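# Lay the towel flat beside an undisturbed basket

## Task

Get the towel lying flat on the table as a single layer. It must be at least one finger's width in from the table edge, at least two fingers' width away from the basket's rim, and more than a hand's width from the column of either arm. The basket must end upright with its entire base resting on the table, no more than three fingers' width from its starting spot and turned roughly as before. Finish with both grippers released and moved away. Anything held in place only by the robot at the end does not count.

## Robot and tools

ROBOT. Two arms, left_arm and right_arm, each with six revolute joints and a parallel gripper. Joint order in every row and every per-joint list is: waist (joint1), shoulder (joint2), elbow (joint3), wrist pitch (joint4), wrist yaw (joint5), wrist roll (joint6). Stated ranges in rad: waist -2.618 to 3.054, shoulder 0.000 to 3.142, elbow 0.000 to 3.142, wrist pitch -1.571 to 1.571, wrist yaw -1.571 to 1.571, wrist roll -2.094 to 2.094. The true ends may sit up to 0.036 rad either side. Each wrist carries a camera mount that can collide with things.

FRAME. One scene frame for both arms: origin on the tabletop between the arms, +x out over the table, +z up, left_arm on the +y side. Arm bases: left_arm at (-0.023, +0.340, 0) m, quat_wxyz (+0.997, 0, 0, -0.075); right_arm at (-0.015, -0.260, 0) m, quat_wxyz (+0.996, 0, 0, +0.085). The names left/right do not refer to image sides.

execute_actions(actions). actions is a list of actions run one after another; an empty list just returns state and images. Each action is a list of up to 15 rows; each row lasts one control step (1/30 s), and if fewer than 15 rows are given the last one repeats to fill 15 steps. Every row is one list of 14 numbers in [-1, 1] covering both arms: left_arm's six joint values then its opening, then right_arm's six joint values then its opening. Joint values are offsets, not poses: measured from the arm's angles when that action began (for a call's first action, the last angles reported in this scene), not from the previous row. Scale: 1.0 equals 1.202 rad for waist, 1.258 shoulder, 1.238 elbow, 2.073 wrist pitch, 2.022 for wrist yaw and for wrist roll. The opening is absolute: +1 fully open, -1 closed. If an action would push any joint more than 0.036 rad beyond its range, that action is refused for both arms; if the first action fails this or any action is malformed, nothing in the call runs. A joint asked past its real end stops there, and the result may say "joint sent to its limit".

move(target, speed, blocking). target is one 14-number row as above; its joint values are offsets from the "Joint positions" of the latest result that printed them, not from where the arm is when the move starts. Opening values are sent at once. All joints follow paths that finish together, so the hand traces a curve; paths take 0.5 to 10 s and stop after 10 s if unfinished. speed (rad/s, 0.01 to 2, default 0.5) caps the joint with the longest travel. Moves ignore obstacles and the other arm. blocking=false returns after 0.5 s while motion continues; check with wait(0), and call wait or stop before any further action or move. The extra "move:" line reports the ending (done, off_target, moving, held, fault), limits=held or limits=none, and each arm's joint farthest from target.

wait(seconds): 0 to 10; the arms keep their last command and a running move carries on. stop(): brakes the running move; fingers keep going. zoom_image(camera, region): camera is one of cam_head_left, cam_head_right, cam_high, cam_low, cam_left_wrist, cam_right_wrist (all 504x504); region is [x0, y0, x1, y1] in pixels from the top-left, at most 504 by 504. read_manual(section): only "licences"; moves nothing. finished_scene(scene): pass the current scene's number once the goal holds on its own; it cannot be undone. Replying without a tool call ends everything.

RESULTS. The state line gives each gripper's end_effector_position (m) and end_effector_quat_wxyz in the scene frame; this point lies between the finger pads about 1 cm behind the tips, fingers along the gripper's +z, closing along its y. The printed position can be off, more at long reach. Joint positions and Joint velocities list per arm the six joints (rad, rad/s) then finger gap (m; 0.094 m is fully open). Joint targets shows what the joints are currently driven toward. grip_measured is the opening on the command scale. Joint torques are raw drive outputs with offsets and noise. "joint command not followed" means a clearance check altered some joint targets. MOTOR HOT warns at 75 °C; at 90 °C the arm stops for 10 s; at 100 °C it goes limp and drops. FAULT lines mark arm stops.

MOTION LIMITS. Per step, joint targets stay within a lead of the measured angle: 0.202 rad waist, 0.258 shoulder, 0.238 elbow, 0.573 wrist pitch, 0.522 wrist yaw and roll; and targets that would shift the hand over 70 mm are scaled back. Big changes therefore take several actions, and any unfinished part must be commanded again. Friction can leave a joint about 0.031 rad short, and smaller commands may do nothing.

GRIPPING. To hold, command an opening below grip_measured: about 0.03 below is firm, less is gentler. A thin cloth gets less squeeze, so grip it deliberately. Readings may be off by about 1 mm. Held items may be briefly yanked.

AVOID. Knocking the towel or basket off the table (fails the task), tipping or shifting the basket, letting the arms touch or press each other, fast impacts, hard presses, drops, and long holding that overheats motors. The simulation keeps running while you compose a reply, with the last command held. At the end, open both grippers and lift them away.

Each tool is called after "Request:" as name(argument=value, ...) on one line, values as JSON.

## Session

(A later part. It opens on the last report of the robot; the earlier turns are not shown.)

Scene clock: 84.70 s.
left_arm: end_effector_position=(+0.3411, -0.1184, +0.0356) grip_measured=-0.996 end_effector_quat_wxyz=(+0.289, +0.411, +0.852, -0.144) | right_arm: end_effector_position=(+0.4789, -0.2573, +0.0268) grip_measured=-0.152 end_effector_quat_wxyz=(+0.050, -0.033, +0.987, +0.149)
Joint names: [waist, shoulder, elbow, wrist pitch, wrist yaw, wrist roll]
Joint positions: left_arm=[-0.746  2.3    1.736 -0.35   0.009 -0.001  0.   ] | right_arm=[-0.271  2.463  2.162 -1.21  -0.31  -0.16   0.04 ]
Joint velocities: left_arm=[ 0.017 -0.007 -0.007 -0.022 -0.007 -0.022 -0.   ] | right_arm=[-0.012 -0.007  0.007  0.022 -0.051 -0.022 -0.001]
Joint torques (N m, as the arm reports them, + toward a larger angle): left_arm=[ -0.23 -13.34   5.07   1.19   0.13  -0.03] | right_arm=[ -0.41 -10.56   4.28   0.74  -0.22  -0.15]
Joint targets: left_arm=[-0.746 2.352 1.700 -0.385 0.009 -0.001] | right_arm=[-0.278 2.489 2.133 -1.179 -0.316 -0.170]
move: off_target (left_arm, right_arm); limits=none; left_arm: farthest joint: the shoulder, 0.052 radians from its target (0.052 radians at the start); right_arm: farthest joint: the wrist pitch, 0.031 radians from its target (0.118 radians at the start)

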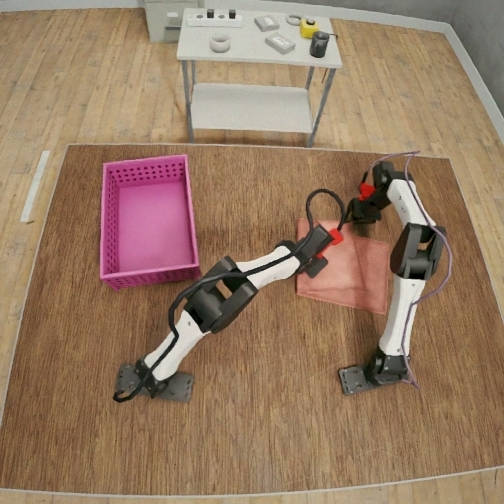

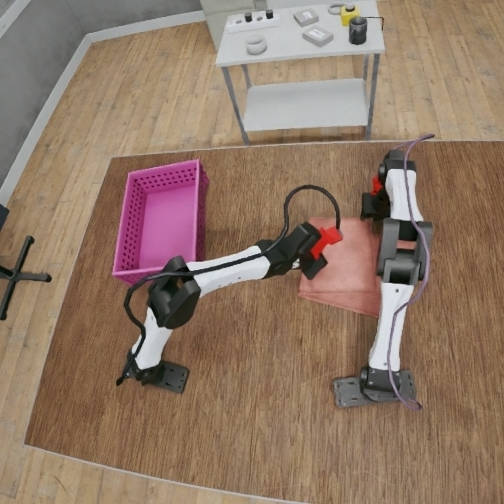

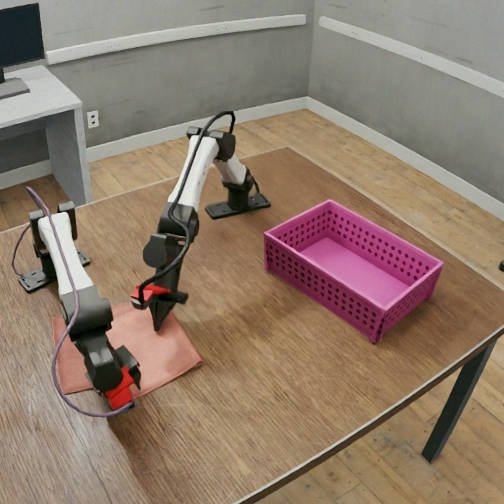

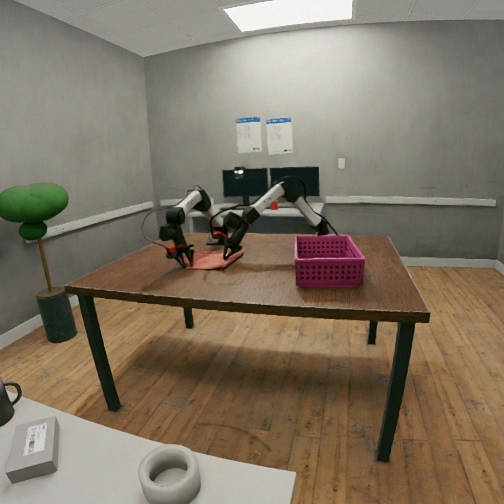

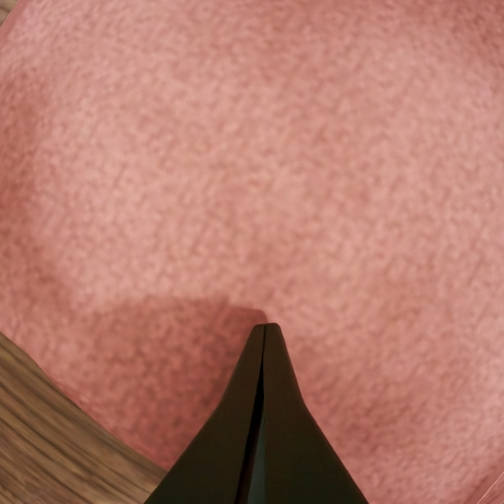

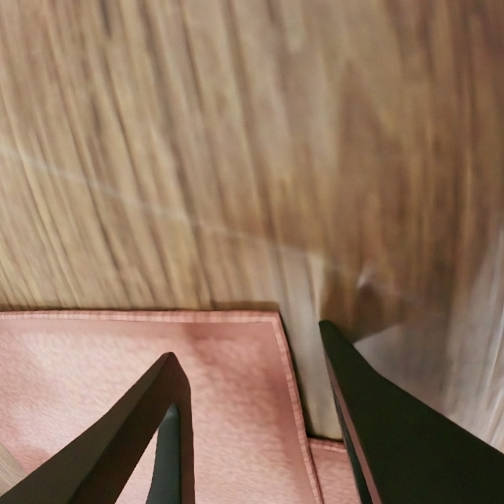

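Request:
execute_actions(actions=[[[0,0.0413,-0.0291,-0.0169,0,0,-1,-0.003,0.0207,-0.0234,0.010,-0.003,-0.005,-0.149],[0,0.0413,-0.0291,-0.0169,0,0,-1,0.0,0.0207,-0.0234,0.005,-0.003,-0.005,-0.149],[0,0.0413,-0.0291,-0.0169,0,0,-1,0.003,0.0207,-0.0234,0.0,-0.003,-0.005,-0.149],[0,0.0413,-0.0291,-0.0169,0,0,-1,0.006,0.0207,-0.0234,-0.004,-0.003,-0.005,-0.149],[0,0.0413,-0.0291,-0.0169,0,0,-1,0.008,0.0207,-0.0234,-0.008,-0.003,-0.005,-0.149],[0,0.0413,-0.0291,-0.0169,0,0,-1,0.010,0.0207,-0.0234,-0.012,-0.003,-0.005,-0.149],[0,0.0413,-0.0291,-0.0169,0,0,-1,0.012,0.0207,-0.0234,-0.015,-0.003,-0.005,-0.149],[0,0.0413,-0.0291,-0.0169,0,0,-1,0.014,0.0207,-0.0234,-0.018,-0.003,-0.005,-0.149],[0,0.0413,-0.0291,-0.0169,0,0,-1,0.0166,0.0207,-0.0234,-0.0217,-0.003,-0.005,-0.149],[0,0.0413,-0.0291,-0.0169,0,0,-1,0.0166,0.0207,-0.0234,-0.025,-0.003,-0.005,-0.149]]])

Scene clock: 86.97 s.
left_arm: end_effector_position=(+0.3411, -0.1184, +0.0356) grip_measured=-0.996 end_effector_quat_wxyz=(+0.289, +0.411, +0.852, -0.144) | right_arm: end_effector_position=(+0.4757, -0.2538, +0.0266) grip_measured=-0.152 end_effector_quat_wxyz=(+0.043, -0.036, +0.987, +0.150)
Joint names: [waist, shoulder, elbow, wrist pitch, wrist yaw, wrist roll]
Joint positions: left_arm=[-0.746  2.3    1.736 -0.35   0.009 -0.001  0.   ] | right_arm=[-0.265  2.463  2.162 -1.223 -0.31  -0.161  0.04 ]
Joint velocities: left_arm=[-0.007  0.012 -0.017  0.022  0.022  0.022 -0.   ] | right_arm=[ 0.007  0.002 -0.007 -0.022 -0.037  0.022 -0.   ]
Joint torques (N m, as the arm reports them, + toward a larger angle): left_arm=[ -0.25 -13.33   5.07   1.19   0.15  -0.04] | right_arm=[  1.19 -10.53   4.2    0.18  -0.24  -0.15]
Joint targets: left_arm=[-0.746 2.352 1.700 -0.385 0.009 -0.001] | right_arm=[-0.251 2.489 2.133 -1.262 -0.316 -0.169]

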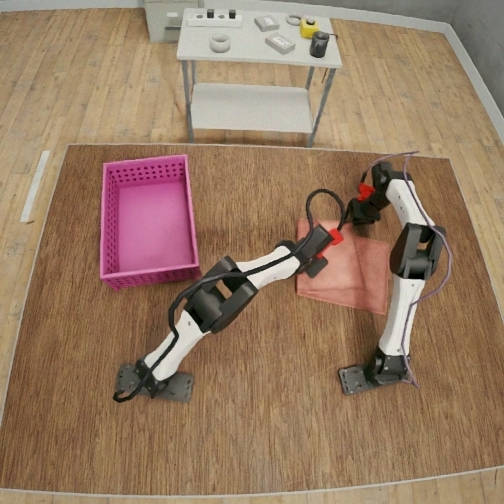

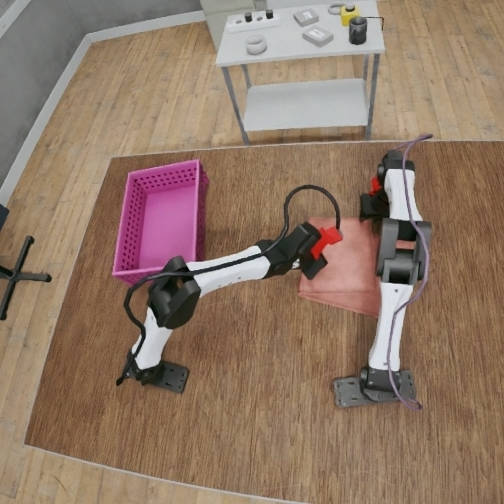

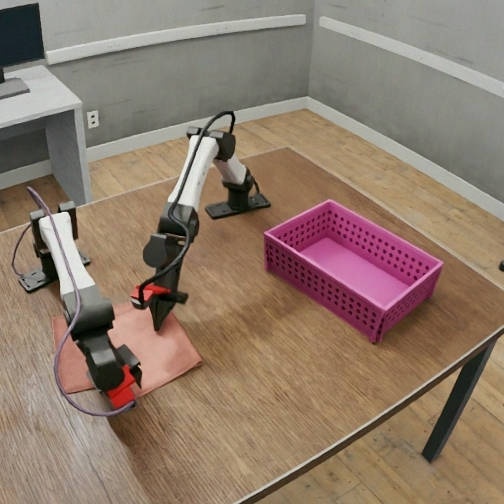

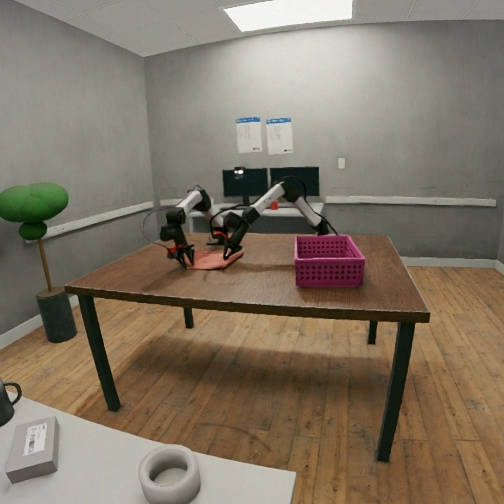

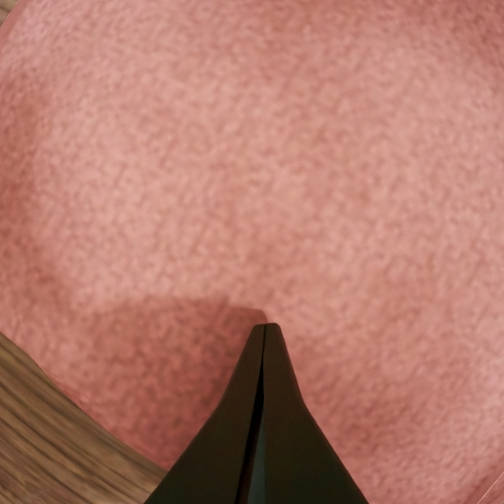

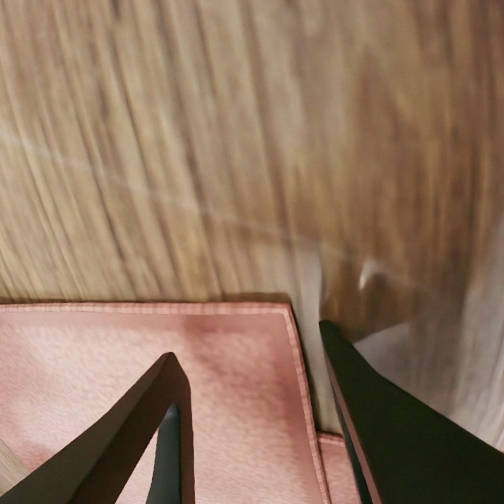

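Request:
execute_actions(actions=[[[0,0.0413,-0.0291,-0.0169,0,0,-1,0.0116,0.0207,-0.0241,-0.017,-0.003,-0.004,-0.18],[0,0.0413,-0.0291,-0.0169,0,0,-1,0.0116,0.0207,-0.0248,-0.016,-0.003,-0.004,-0.21],[0,0.0413,-0.0291,-0.0169,0,0,-1,0.0116,0.0207,-0.0255,-0.015,-0.003,-0.004,-0.24],[0,0.0413,-0.0291,-0.0169,0,0,-1,0.0116,0.0207,-0.0262,-0.014,-0.003,-0.004,-0.27],[0,0.0413,-0.0291,-0.0169,0,0,-1,0.0116,0.0207,-0.0269,-0.013,-0.003,-0.004,-0.30],[0,0.0413,-0.0291,-0.0169,0,0,-1,0.0116,0.0207,-0.0276,-0.012,-0.003,-0.004,-0.33],[0,0.0413,-0.0291,-0.0169,0,0,-1,0.0116,0.0207,-0.0283,-0.012,-0.003,-0.004,-0.36],[0,0.0413,-0.0291,-0.0169,0,0,-1,0.0116,0.0207,-0.0290,-0.012,-0.003,-0.004,-0.39],[0,0.0413,-0.0291,-0.0169,0,0,-1,0.0116,0.0207,-0.0297,-0.012,-0.003,-0.004,-0.42],[0,0.0413,-0.0291,-0.0169,0,0,-1,0.0116,0.0207,-0.0304,-0.012,-0.003,-0.004,-0.45],[0,0.0413,-0.0291,-0.0169,0,0,-1,0.0116,0.0207,-0.0311,-0.012,-0.003,-0.004,-0.48],[0,0.0413,-0.0291,-0.0169,0,0,-1,0.0116,0.0207,-0.0318,-0.012,-0.003,-0.004,-0.51],[0,0.0413,-0.0291,-0.0169,0,0,-1,0.0116,0.0207,-0.0325,-0.012,-0.003,-0.004,-0.54],[0,0.0413,-0.0291,-0.0169,0,0,-1,0.0116,0.0207,-0.0332,-0.012,-0.003,-0.004,-0.57],[0,0.0413,-0.0291,-0.0169,0,0,-1,0.0116,0.0207,-0.0339,-0.012,-0.003,-0.004,-0.60]]])

Scene clock: 88.90 s.
left_arm: end_effector_position=(+0.3410, -0.1184, +0.0352) grip_measured=-0.996 end_effector_quat_wxyz=(+0.289, +0.411, +0.852, -0.144) | right_arm: end_effector_position=(+0.4721, -0.2532, +0.0236) grip_measured=-0.585 end_effector_quat_wxyz=(+0.036, -0.035, +0.987, +0.151)
Joint names: [waist, shoulder, elbow, wrist pitch, wrist yaw, wrist roll]
Joint positions: left_arm=[-0.746  2.3    1.736 -0.35   0.009 -0.001  0.   ] | right_arm=[-0.264  2.463  2.15  -1.226 -0.31  -0.161  0.02 ]
Joint velocities: left_arm=[-0.017  0.007 -0.012 -0.007 -0.051  0.007  0.001] | right_arm=[-0.002  0.002 -0.027 -0.022 -0.066  0.051 -0.026]
Joint torques (N m, as the arm reports them, + toward a larger angle): left_arm=[ -0.16 -13.41   5.04   1.14   0.14  -0.04] | right_arm=[  1.23 -10.51   4.18   0.26  -0.23  -0.12]
Joint targets: left_arm=[-0.746 2.351 1.700 -0.385 0.009 -0.001] | right_arm=[-0.251 2.489 2.120 -1.248 -0.316 -0.169]

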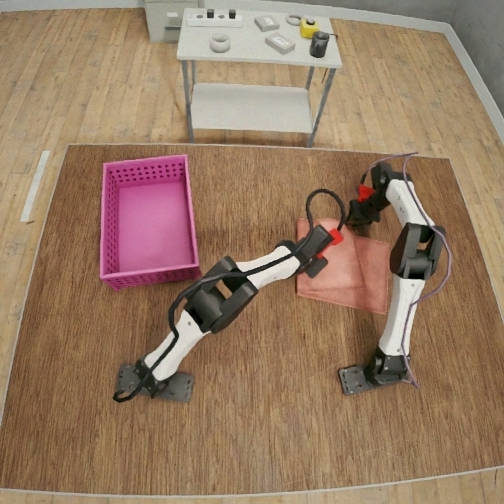

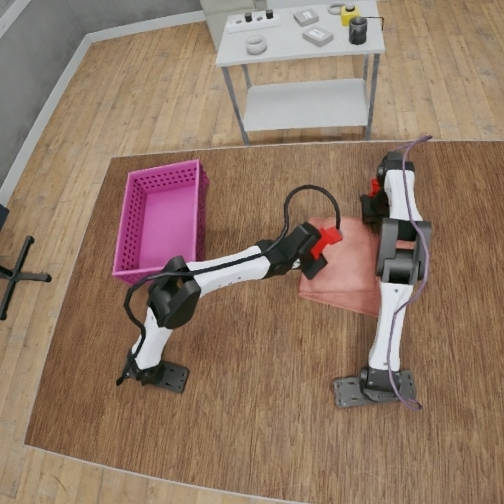

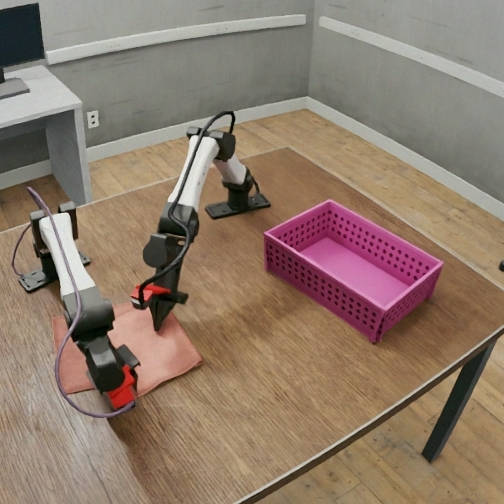

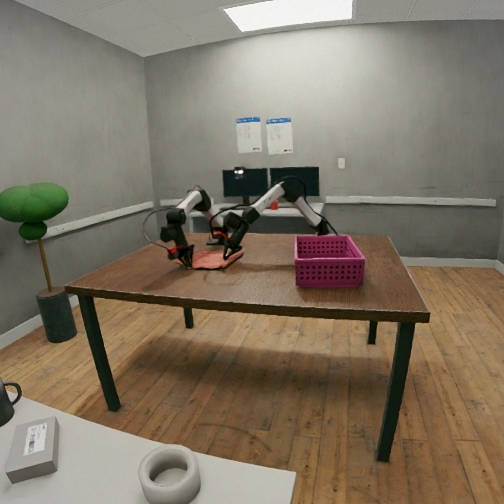

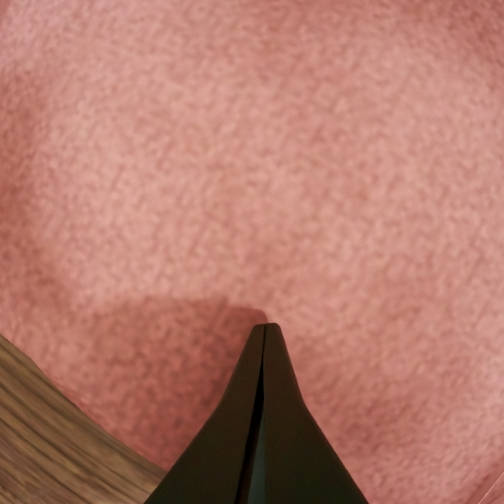

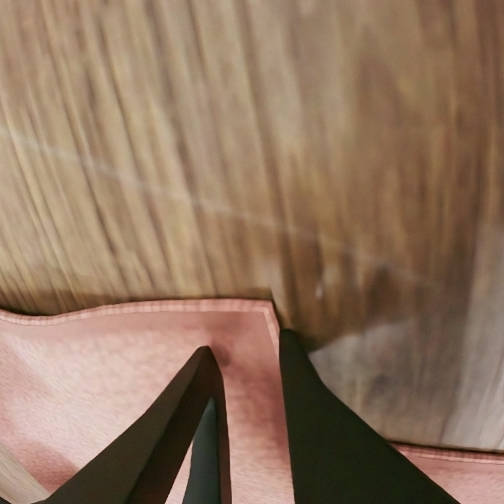

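Request:
execute_actions(actions=[[[0,0.0413,-0.0291,-0.0169,0,0,-1,0.0108,0.0207,-0.0250,-0.008,-0.003,-0.004,-0.63],[0,0.0413,-0.0291,-0.0169,0,0,-1,0.0108,0.0207,-0.0258,-0.006,-0.003,-0.004,-0.66],[0,0.0413,-0.0291,-0.0169,0,0,-1,0.0108,0.0207,-0.0266,-0.004,-0.003,-0.004,-0.69],[0,0.0413,-0.0291,-0.0169,0,0,-1,0.0108,0.0207,-0.0274,-0.002,-0.003,-0.004,-0.72],[0,0.0413,-0.0291,-0.0169,0,0,-1,0.0108,0.0207,-0.0282,0,-0.003,-0.004,-0.75],[0,0.0413,-0.0291,-0.0169,0,0,-1,0.0108,0.0207,-0.0290,0,-0.003,-0.004,-0.78],[0,0.0413,-0.0291,-0.0169,0,0,-1,0.0108,0.0207,-0.0298,0,-0.003,-0.004,-0.81],[0,0.0413,-0.0291,-0.0169,0,0,-1,0.0108,0.0207,-0.0306,0,-0.003,-0.004,-0.84],[0,0.0413,-0.0291,-0.0169,0,0,-1,0.0108,0.0207,-0.0314,0,-0.003,-0.004,-0.87],[0,0.0413,-0.0291,-0.0169,0,0,-1,0.0108,0.0207,-0.0322,0,-0.003,-0.004,-0.90],[0,0.0413,-0.0291,-0.0169,0,0,-1,0.0108,0.0207,-0.0330,0,-0.003,-0.004,-0.93],[0,0.0413,-0.0291,-0.0169,0,0,-1,0.0108,0.0207,-0.0338,0,-0.003,-0.004,-0.96],[0,0.0413,-0.0291,-0.0169,0,0,-1,0.0108,0.0207,-0.0346,0,-0.003,-0.004,-1]]])

Scene clock: 90.10 s.
left_arm: end_effector_position=(+0.3410, -0.1183, +0.0346) grip_measured=-0.996 end_effector_quat_wxyz=(+0.288, +0.411, +0.853, -0.143) | right_arm: end_effector_position=(+0.4701, -0.2517, +0.0219) grip_measured=-0.988 end_effector_quat_wxyz=(+0.032, -0.035, +0.987, +0.156)
Joint names: [waist, shoulder, elbow, wrist pitch, wrist yaw, wrist roll]
Joint positions: left_arm=[-0.746  2.302  1.736 -0.35   0.009 -0.001  0.   ] | right_arm=[-0.264  2.463  2.142 -1.226 -0.319 -0.161  0.001]
Joint velocities: left_arm=[ 0.012  0.007  0.002 -0.051 -0.022  0.066  0.   ] | right_arm=[-0.002 -0.002  0.002 -0.022 -0.051  0.007 -0.001]
Joint torques (N m, as the arm reports them, + toward a larger angle): left_arm=[ -0.2  -13.41   5.11   1.2    0.12  -0.01] | right_arm=[  1.19 -10.57   3.76   0.44  -0.08  -0.13]
Joint targets: left_arm=[-0.746 2.352 1.700 -0.385 0.009 -0.001] | right_arm=[-0.251 2.489 2.108 -1.226 -0.317 -0.169]

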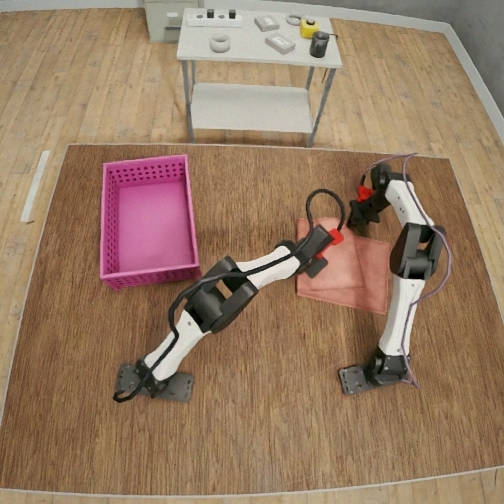

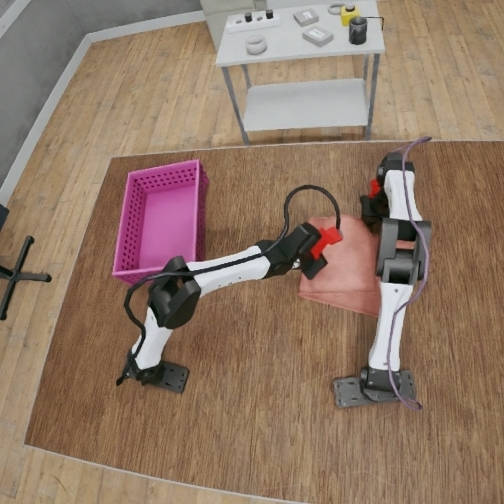

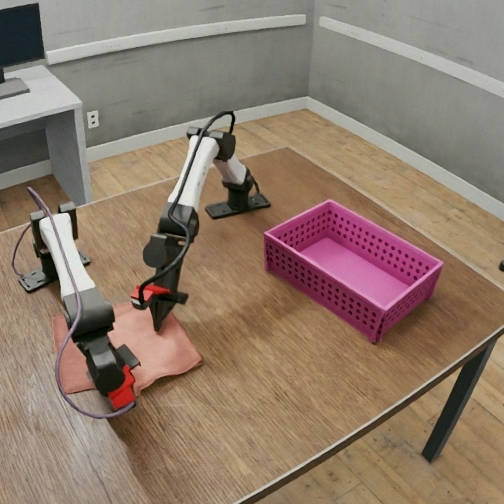

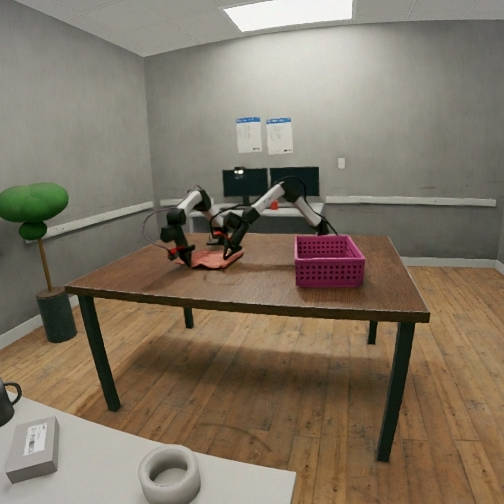

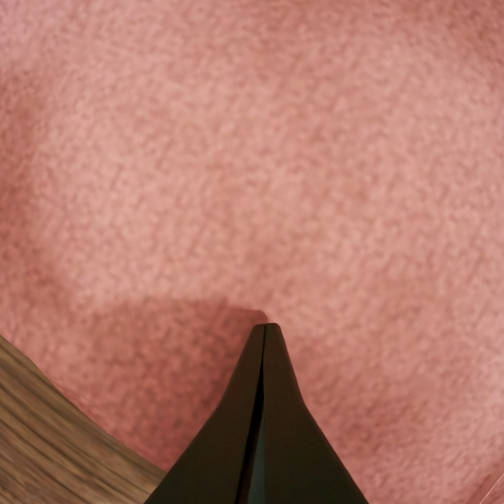

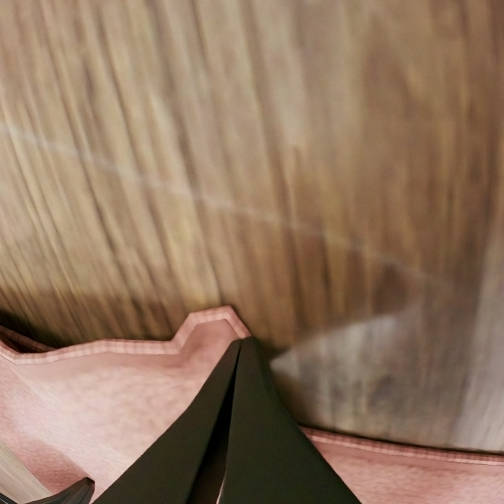

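Request:
move(target=[0,0.0397,-0.0291,-0.0169,0,0,-1,0.1352,0.0286,0.1333,-0.0661,0.1617,0.0816,-1], speed=0.5)

Scene clock: 93.60 s.
left_arm: end_effector_position=(+0.3413, -0.1187, +0.0346) grip_measured=-0.996 end_effector_quat_wxyz=(+0.289, +0.411, +0.852, -0.144) | right_arm: end_effector_position=(+0.4716, -0.2277, +0.0424) grip_measured=-0.990 end_effector_quat_wxyz=(+0.016, -0.036, +0.999, +0.001)
Joint names: [waist, shoulder, elbow, wrist pitch, wrist yaw, wrist roll]
Joint positions: left_arm=[-0.746  2.302  1.736 -0.346  0.009 -0.001  0.   ] | right_arm=[-0.104  2.48   2.29  -1.348 -0.    -0.006  0.   ]
Joint velocities: left_arm=[ 0.012  0.022 -0.002  0.022 -0.081 -0.007  0.001] | right_arm=[-0.012  0.002 -0.012 -0.007 -0.095  0.081  0.   ]
Joint torques (N m, as the arm reports them, + toward a larger angle): left_arm=[ -0.24 -13.62   5.15   1.18   0.15  -0.02] | right_arm=[  0.36 -11.11   7.63   0.32   0.13   0.11]
Joint targets: left_arm=[-0.746 2.352 1.700 -0.385 0.009 -0.001] | right_arm=[-0.102 2.499 2.307 -1.362 0.008 0.004]
move: off_target (left_arm); limits=none; left_arm: farthest joint: the shoulder, 0.050 radians from its target (0.050 radians at the start); right_arm: farthest joint: the shoulder, 0.019 radians from its target (0.036 radians at the start)

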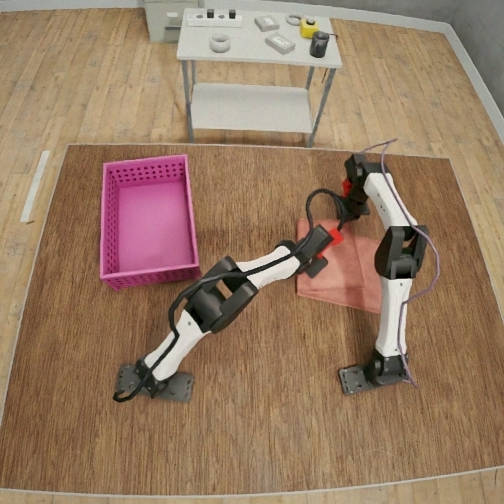

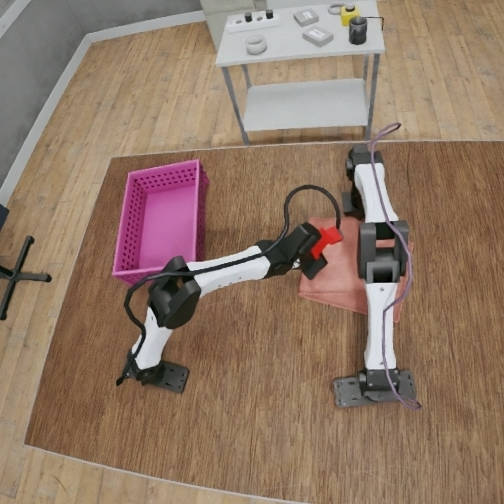

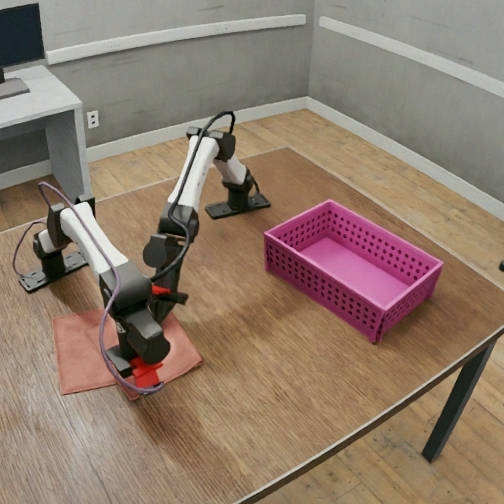

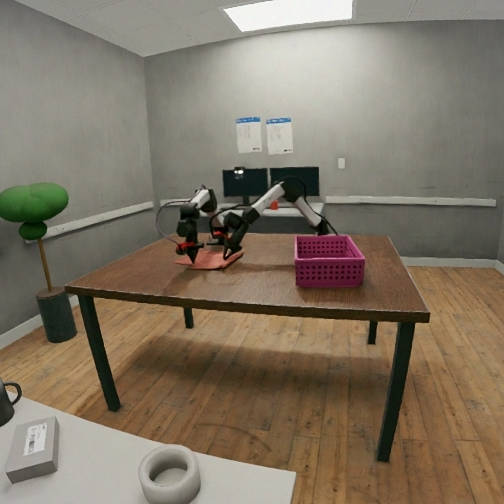

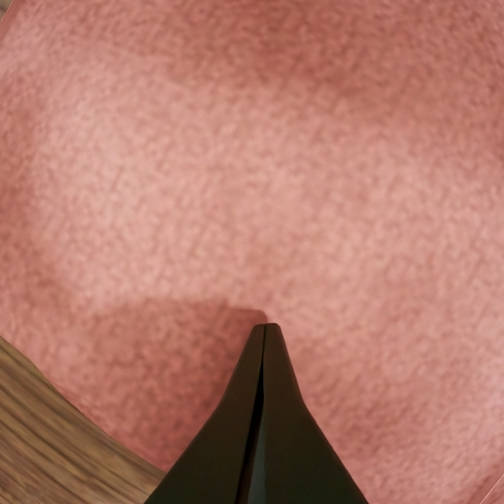

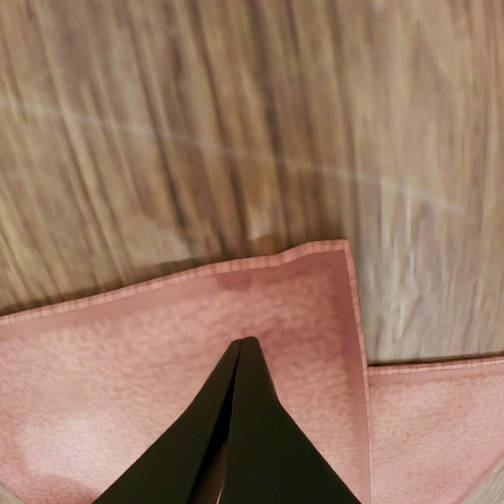

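Request:
move(target=[0,0.0397,-0.0291,-0.0188,0,0,-1,0.0017,0.0183,-0.1163,0.0709,0,0.005,0.064], speed=0.17)

Scene clock: 96.13 s.
left_arm: end_effector_position=(+0.3417, -0.1193, +0.0357) grip_measured=-0.996 end_effector_quat_wxyz=(+0.291, +0.411, +0.852, -0.145) | right_arm: end_effector_position=(+0.4691, -0.2279, +0.0213) grip_measured=+0.061 end_effector_quat_wxyz=(+0.014, -0.036, +0.999, +0.000)
Joint names: [waist, shoulder, elbow, wrist pitch, wrist yaw, wrist roll]
Joint positions: left_arm=[-0.746  2.301  1.736 -0.343  0.009 -0.001  0.   ] | right_arm=[-0.104  2.469  2.186 -1.259  0.    -0.006  0.05 ]
Joint velocities: left_arm=[ 0.002  0.002 -0.017 -0.022 -0.037 -0.022 -0.001] | right_arm=[ 0.017 -0.022  0.002  0.022 -0.022  0.051 -0.   ]
Joint torques (N m, as the arm reports them, + toward a larger angle): left_arm=[ -0.22 -13.25   5.05   1.13   0.12  -0.03] | right_arm=[ 0.31 -9.97  3.34  0.91  0.04  0.12]
Joint targets: left_arm=[-0.746 2.352 1.700 -0.385 0.009 -0.001] | right_arm=[-0.102 2.503 2.146 -1.201 -0.000 0.004]
move: off_target (left_arm, right_arm); limits=none; left_arm: farthest joint: the shoulder, 0.051 radians from its target (0.050 radians at the start); right_arm: farthest joint: the wrist pitch, 0.058 radians from its target (0.148 radians at the start)

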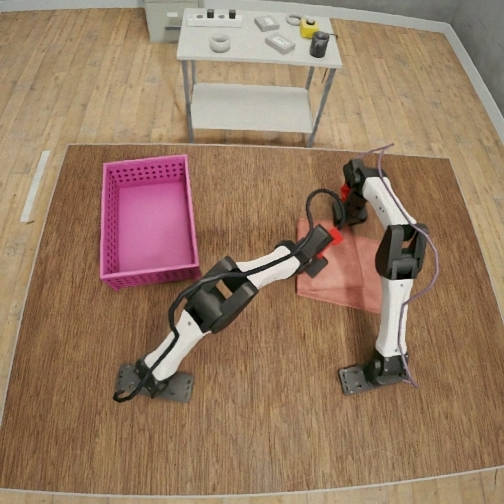

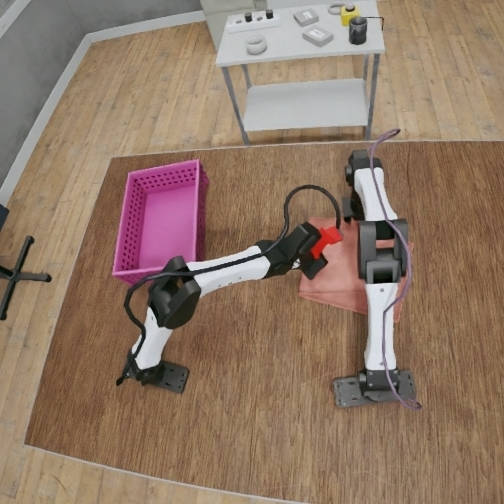

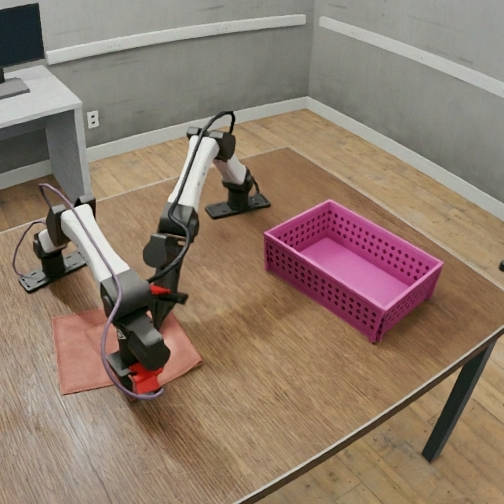

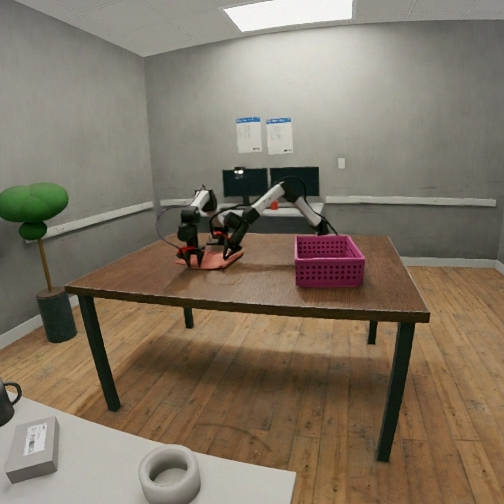

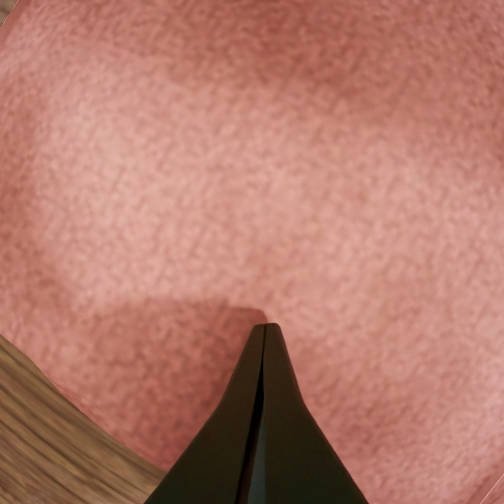

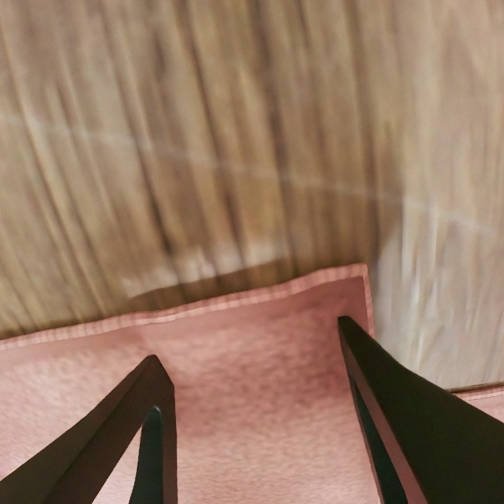

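Request:
execute_actions(actions=[[[0,0.0405,-0.0291,-0.0203,0,0,-1,0.006,0.027,-0.0323,0.024,0,0.005,0.03],[0,0.0405,-0.0291,-0.0203,0,0,-1,0.011,0.027,-0.0323,0.020,0,0.005,-0.005],[0,0.0405,-0.0291,-0.0203,0,0,-1,0.015,0.027,-0.0323,0.017,0,0.005,-0.04],[0,0.0405,-0.0291,-0.0203,0,0,-1,0.018,0.027,-0.0323,0.0145,0,0.005,-0.075],[0,0.0405,-0.0291,-0.0203,0,0,-1,0.020,0.027,-0.0323,0.0145,0,0.005,-0.11],[0,0.0405,-0.0291,-0.0203,0,0,-1,0.022,0.027,-0.0323,0.0145,0,0.005,-0.145],[0,0.0405,-0.0291,-0.0203,0,0,-1,0.0235,0.027,-0.0323,0.0145,0,0.005,-0.18],[0,0.0405,-0.0291,-0.0203,0,0,-1,0.025,0.027,-0.0323,0.0145,0,0.005,-0.215],[0,0.0405,-0.0291,-0.0203,0,0,-1,0.0265,0.027,-0.0323,0.0145,0,0.005,-0.25],[0,0.0405,-0.0291,-0.0203,0,0,-1,0.028,0.027,-0.0323,0.0145,0,0.005,-0.285],[0,0.0405,-0.0291,-0.0203,0,0,-1,0.0295,0.027,-0.0323,0.0145,0,0.005,-0.32],[0,0.0405,-0.0291,-0.0203,0,0,-1,0.031,0.027,-0.0323,0.0145,0,0.005,-0.355],[0,0.0405,-0.0291,-0.0203,0,0,-1,0.0325,0.027,-0.0323,0.0145,0,0.005,-0.39],[0,0.0405,-0.0291,-0.0203,0,0,-1,0.034,0.027,-0.0323,0.0145,0,0.005,-0.43],[0,0.0405,-0.0291,-0.0203,0,0,-1,0.0355,0.027,-0.0323,0.0145,0,0.005,-0.47]]])

Scene clock: 98.20 s.
left_arm: end_effector_position=(+0.3417, -0.1193, +0.0357) grip_measured=-0.996 end_effector_quat_wxyz=(+0.291, +0.411, +0.852, -0.145) | right_arm: end_effector_position=(+0.4682, -0.2158, +0.0213) grip_measured=-0.450 end_effector_quat_wxyz=(+0.015, -0.049, +0.999, -0.000)
Joint names: [waist, shoulder, elbow, wrist pitch, wrist yaw, wrist roll]
Joint positions: left_arm=[-0.746  2.301  1.736 -0.343  0.009 -0.001  0.   ] | right_arm=[-0.078  2.469  2.186 -1.258  0.002 -0.006  0.026]
Joint velocities: left_arm=[-0.007 -0.002  0.017 -0.022  0.051 -0.051 -0.001] | right_arm=[ 0.061  0.002 -0.002 -0.066 -0.007  0.022 -0.033]
Joint torques (N m, as the arm reports them, + toward a larger angle): left_arm=[ -0.19 -13.42   5.03   1.12   0.12  -0.05] | right_arm=[  1.24 -10.01   3.35   0.69   0.04   0.11]
Joint targets: left_arm=[-0.746 2.352 1.700 -0.386 0.009 -0.001] | right_arm=[-0.061 2.503 2.146 -1.229 0.000 0.004]

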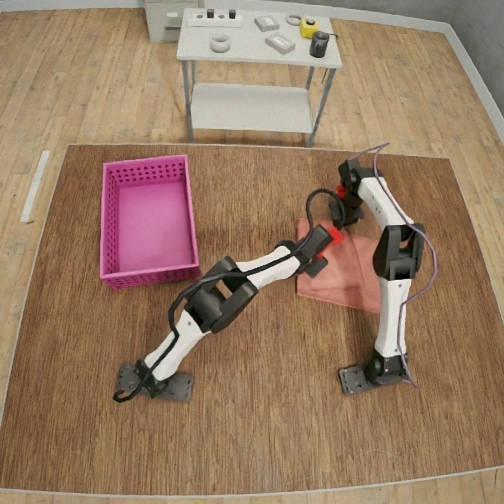

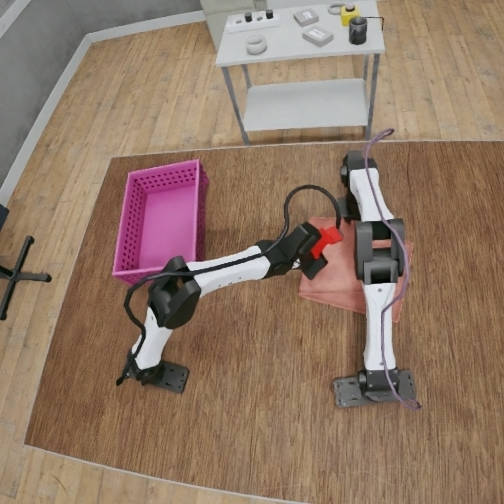

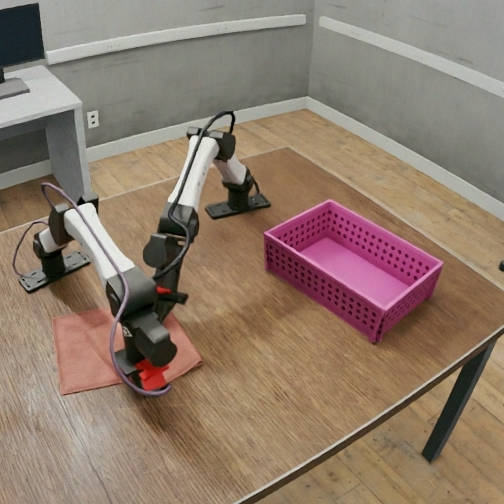

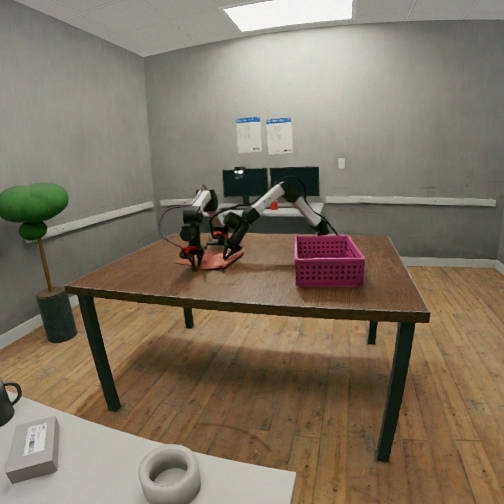

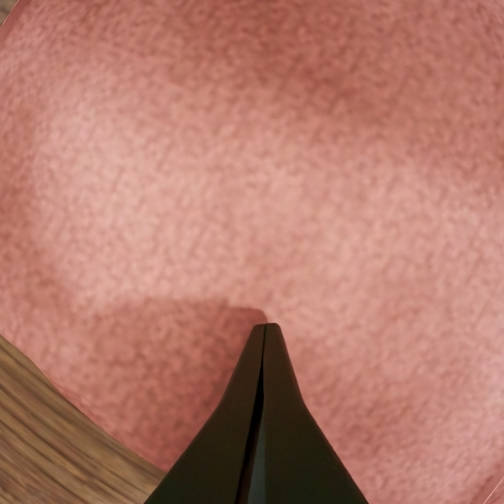

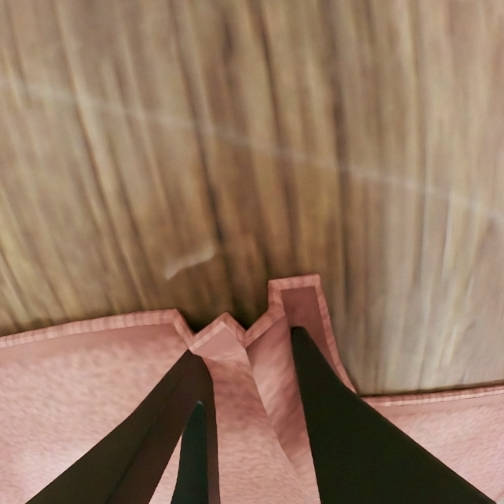

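Request:
execute_actions(actions=[[[0,0.0405,-0.0291,-0.0203,0,0,-1,0.0155,0.027,-0.0323,0.014,-0.001,0.005,-0.505],[0,0.0405,-0.0291,-0.0203,0,0,-1,0.0168,0.027,-0.0323,0.014,-0.001,0.005,-0.54],[0,0.0405,-0.0291,-0.0203,0,0,-1,0.0181,0.027,-0.0323,0.014,-0.001,0.005,-0.575],[0,0.0405,-0.0291,-0.0203,0,0,-1,0.0194,0.027,-0.0323,0.014,-0.001,0.005,-0.61],[0,0.0405,-0.0291,-0.0203,0,0,-1,0.0207,0.027,-0.0323,0.014,-0.001,0.005,-0.645],[0,0.0405,-0.0291,-0.0203,0,0,-1,0.022,0.027,-0.0323,0.014,-0.001,0.005,-0.68],[0,0.0405,-0.0291,-0.0203,0,0,-1,0.0233,0.027,-0.0323,0.014,-0.001,0.005,-0.715],[0,0.0405,-0.0291,-0.0203,0,0,-1,0.0246,0.027,-0.0323,0.014,-0.001,0.005,-0.75],[0,0.0405,-0.0291,-0.0203,0,0,-1,0.0259,0.027,-0.0323,0.014,-0.001,0.005,-0.785],[0,0.0405,-0.0291,-0.0203,0,0,-1,0.0272,0.027,-0.0323,0.014,-0.001,0.005,-0.82],[0,0.0405,-0.0291,-0.0203,0,0,-1,0.0285,0.027,-0.0323,0.014,-0.001,0.005,-0.855],[0,0.0405,-0.0291,-0.0203,0,0,-1,0.0295,0.027,-0.0323,0.014,-0.001,0.005,-0.89],[0,0.0405,-0.0291,-0.0203,0,0,-1,0.0295,0.027,-0.0323,0.014,-0.001,0.005,-0.93],[0,0.0405,-0.0291,-0.0203,0,0,-1,0.0295,0.027,-0.0323,0.014,-0.001,0.005,-0.97],[0,0.0405,-0.0291,-0.0203,0,0,-1,0.0295,0.027,-0.0323,0.014,-0.001,0.005,-1]]])

Scene clock: 99.73 s.
left_arm: end_effector_position=(+0.3417, -0.1193, +0.0357) grip_measured=-0.996 end_effector_quat_wxyz=(+0.291, +0.411, +0.852, -0.145) | right_arm: end_effector_position=(+0.4678, -0.2084, +0.0213) grip_measured=-0.927 end_effector_quat_wxyz=(+0.015, -0.058, +0.998, -0.006)
Joint names: [waist, shoulder, elbow, wrist pitch, wrist yaw, wrist roll]
Joint positions: left_arm=[-0.746  2.301  1.736 -0.343  0.009 -0.001  0.   ] | right_arm=[-0.059  2.469  2.186 -1.257  0.013 -0.005  0.003]
Joint velocities: left_arm=[ 0.007 -0.012 -0.017 -0.051  0.037 -0.037 -0.   ] | right_arm=[-0.012  0.007 -0.007 -0.066  0.066 -0.081  0.001]
Joint torques (N m, as the arm reports them, + toward a larger angle): left_arm=[ -0.22 -13.35   5.06   1.15   0.12  -0.04] | right_arm=[  1.47 -10.     3.43   0.67  -0.13   0.11]
Joint targets: left_arm=[-0.746 2.352 1.700 -0.386 0.009 -0.001] | right_arm=[-0.043 2.503 2.146 -1.229 -0.000 0.004]

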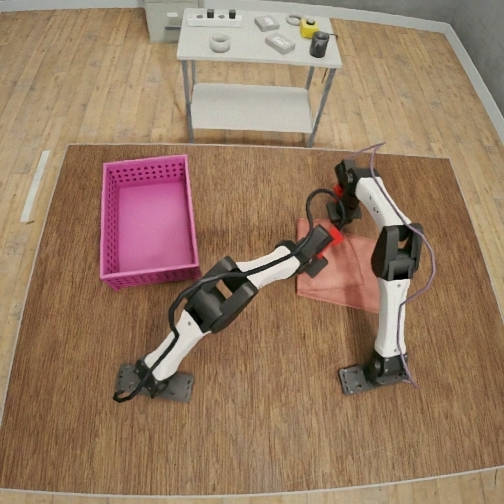

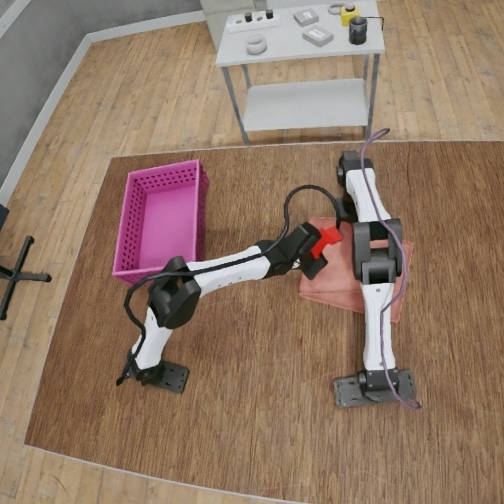

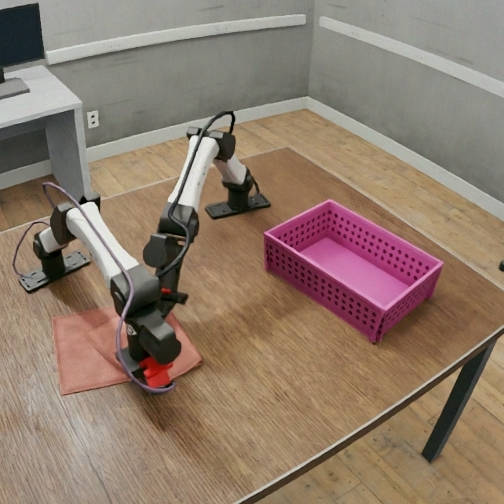

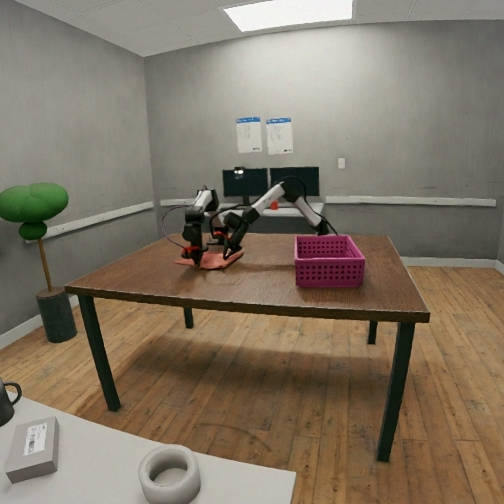

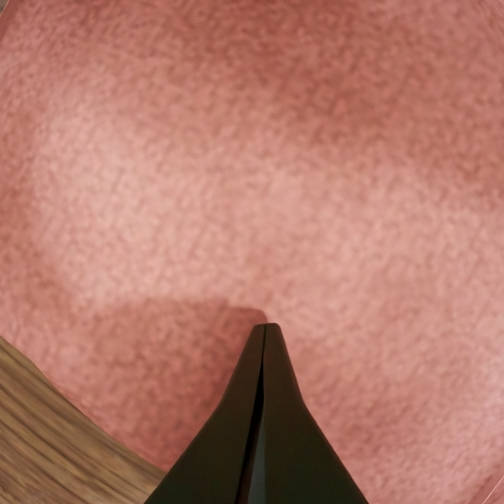

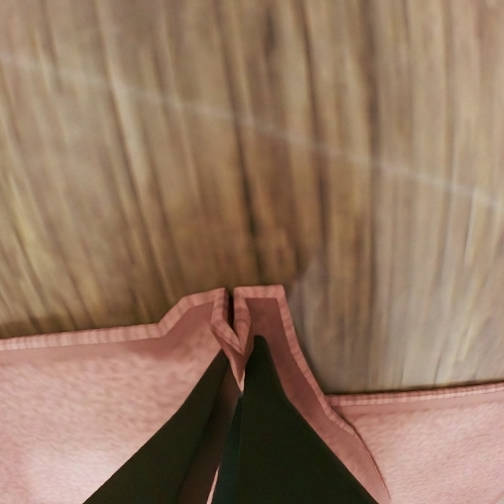

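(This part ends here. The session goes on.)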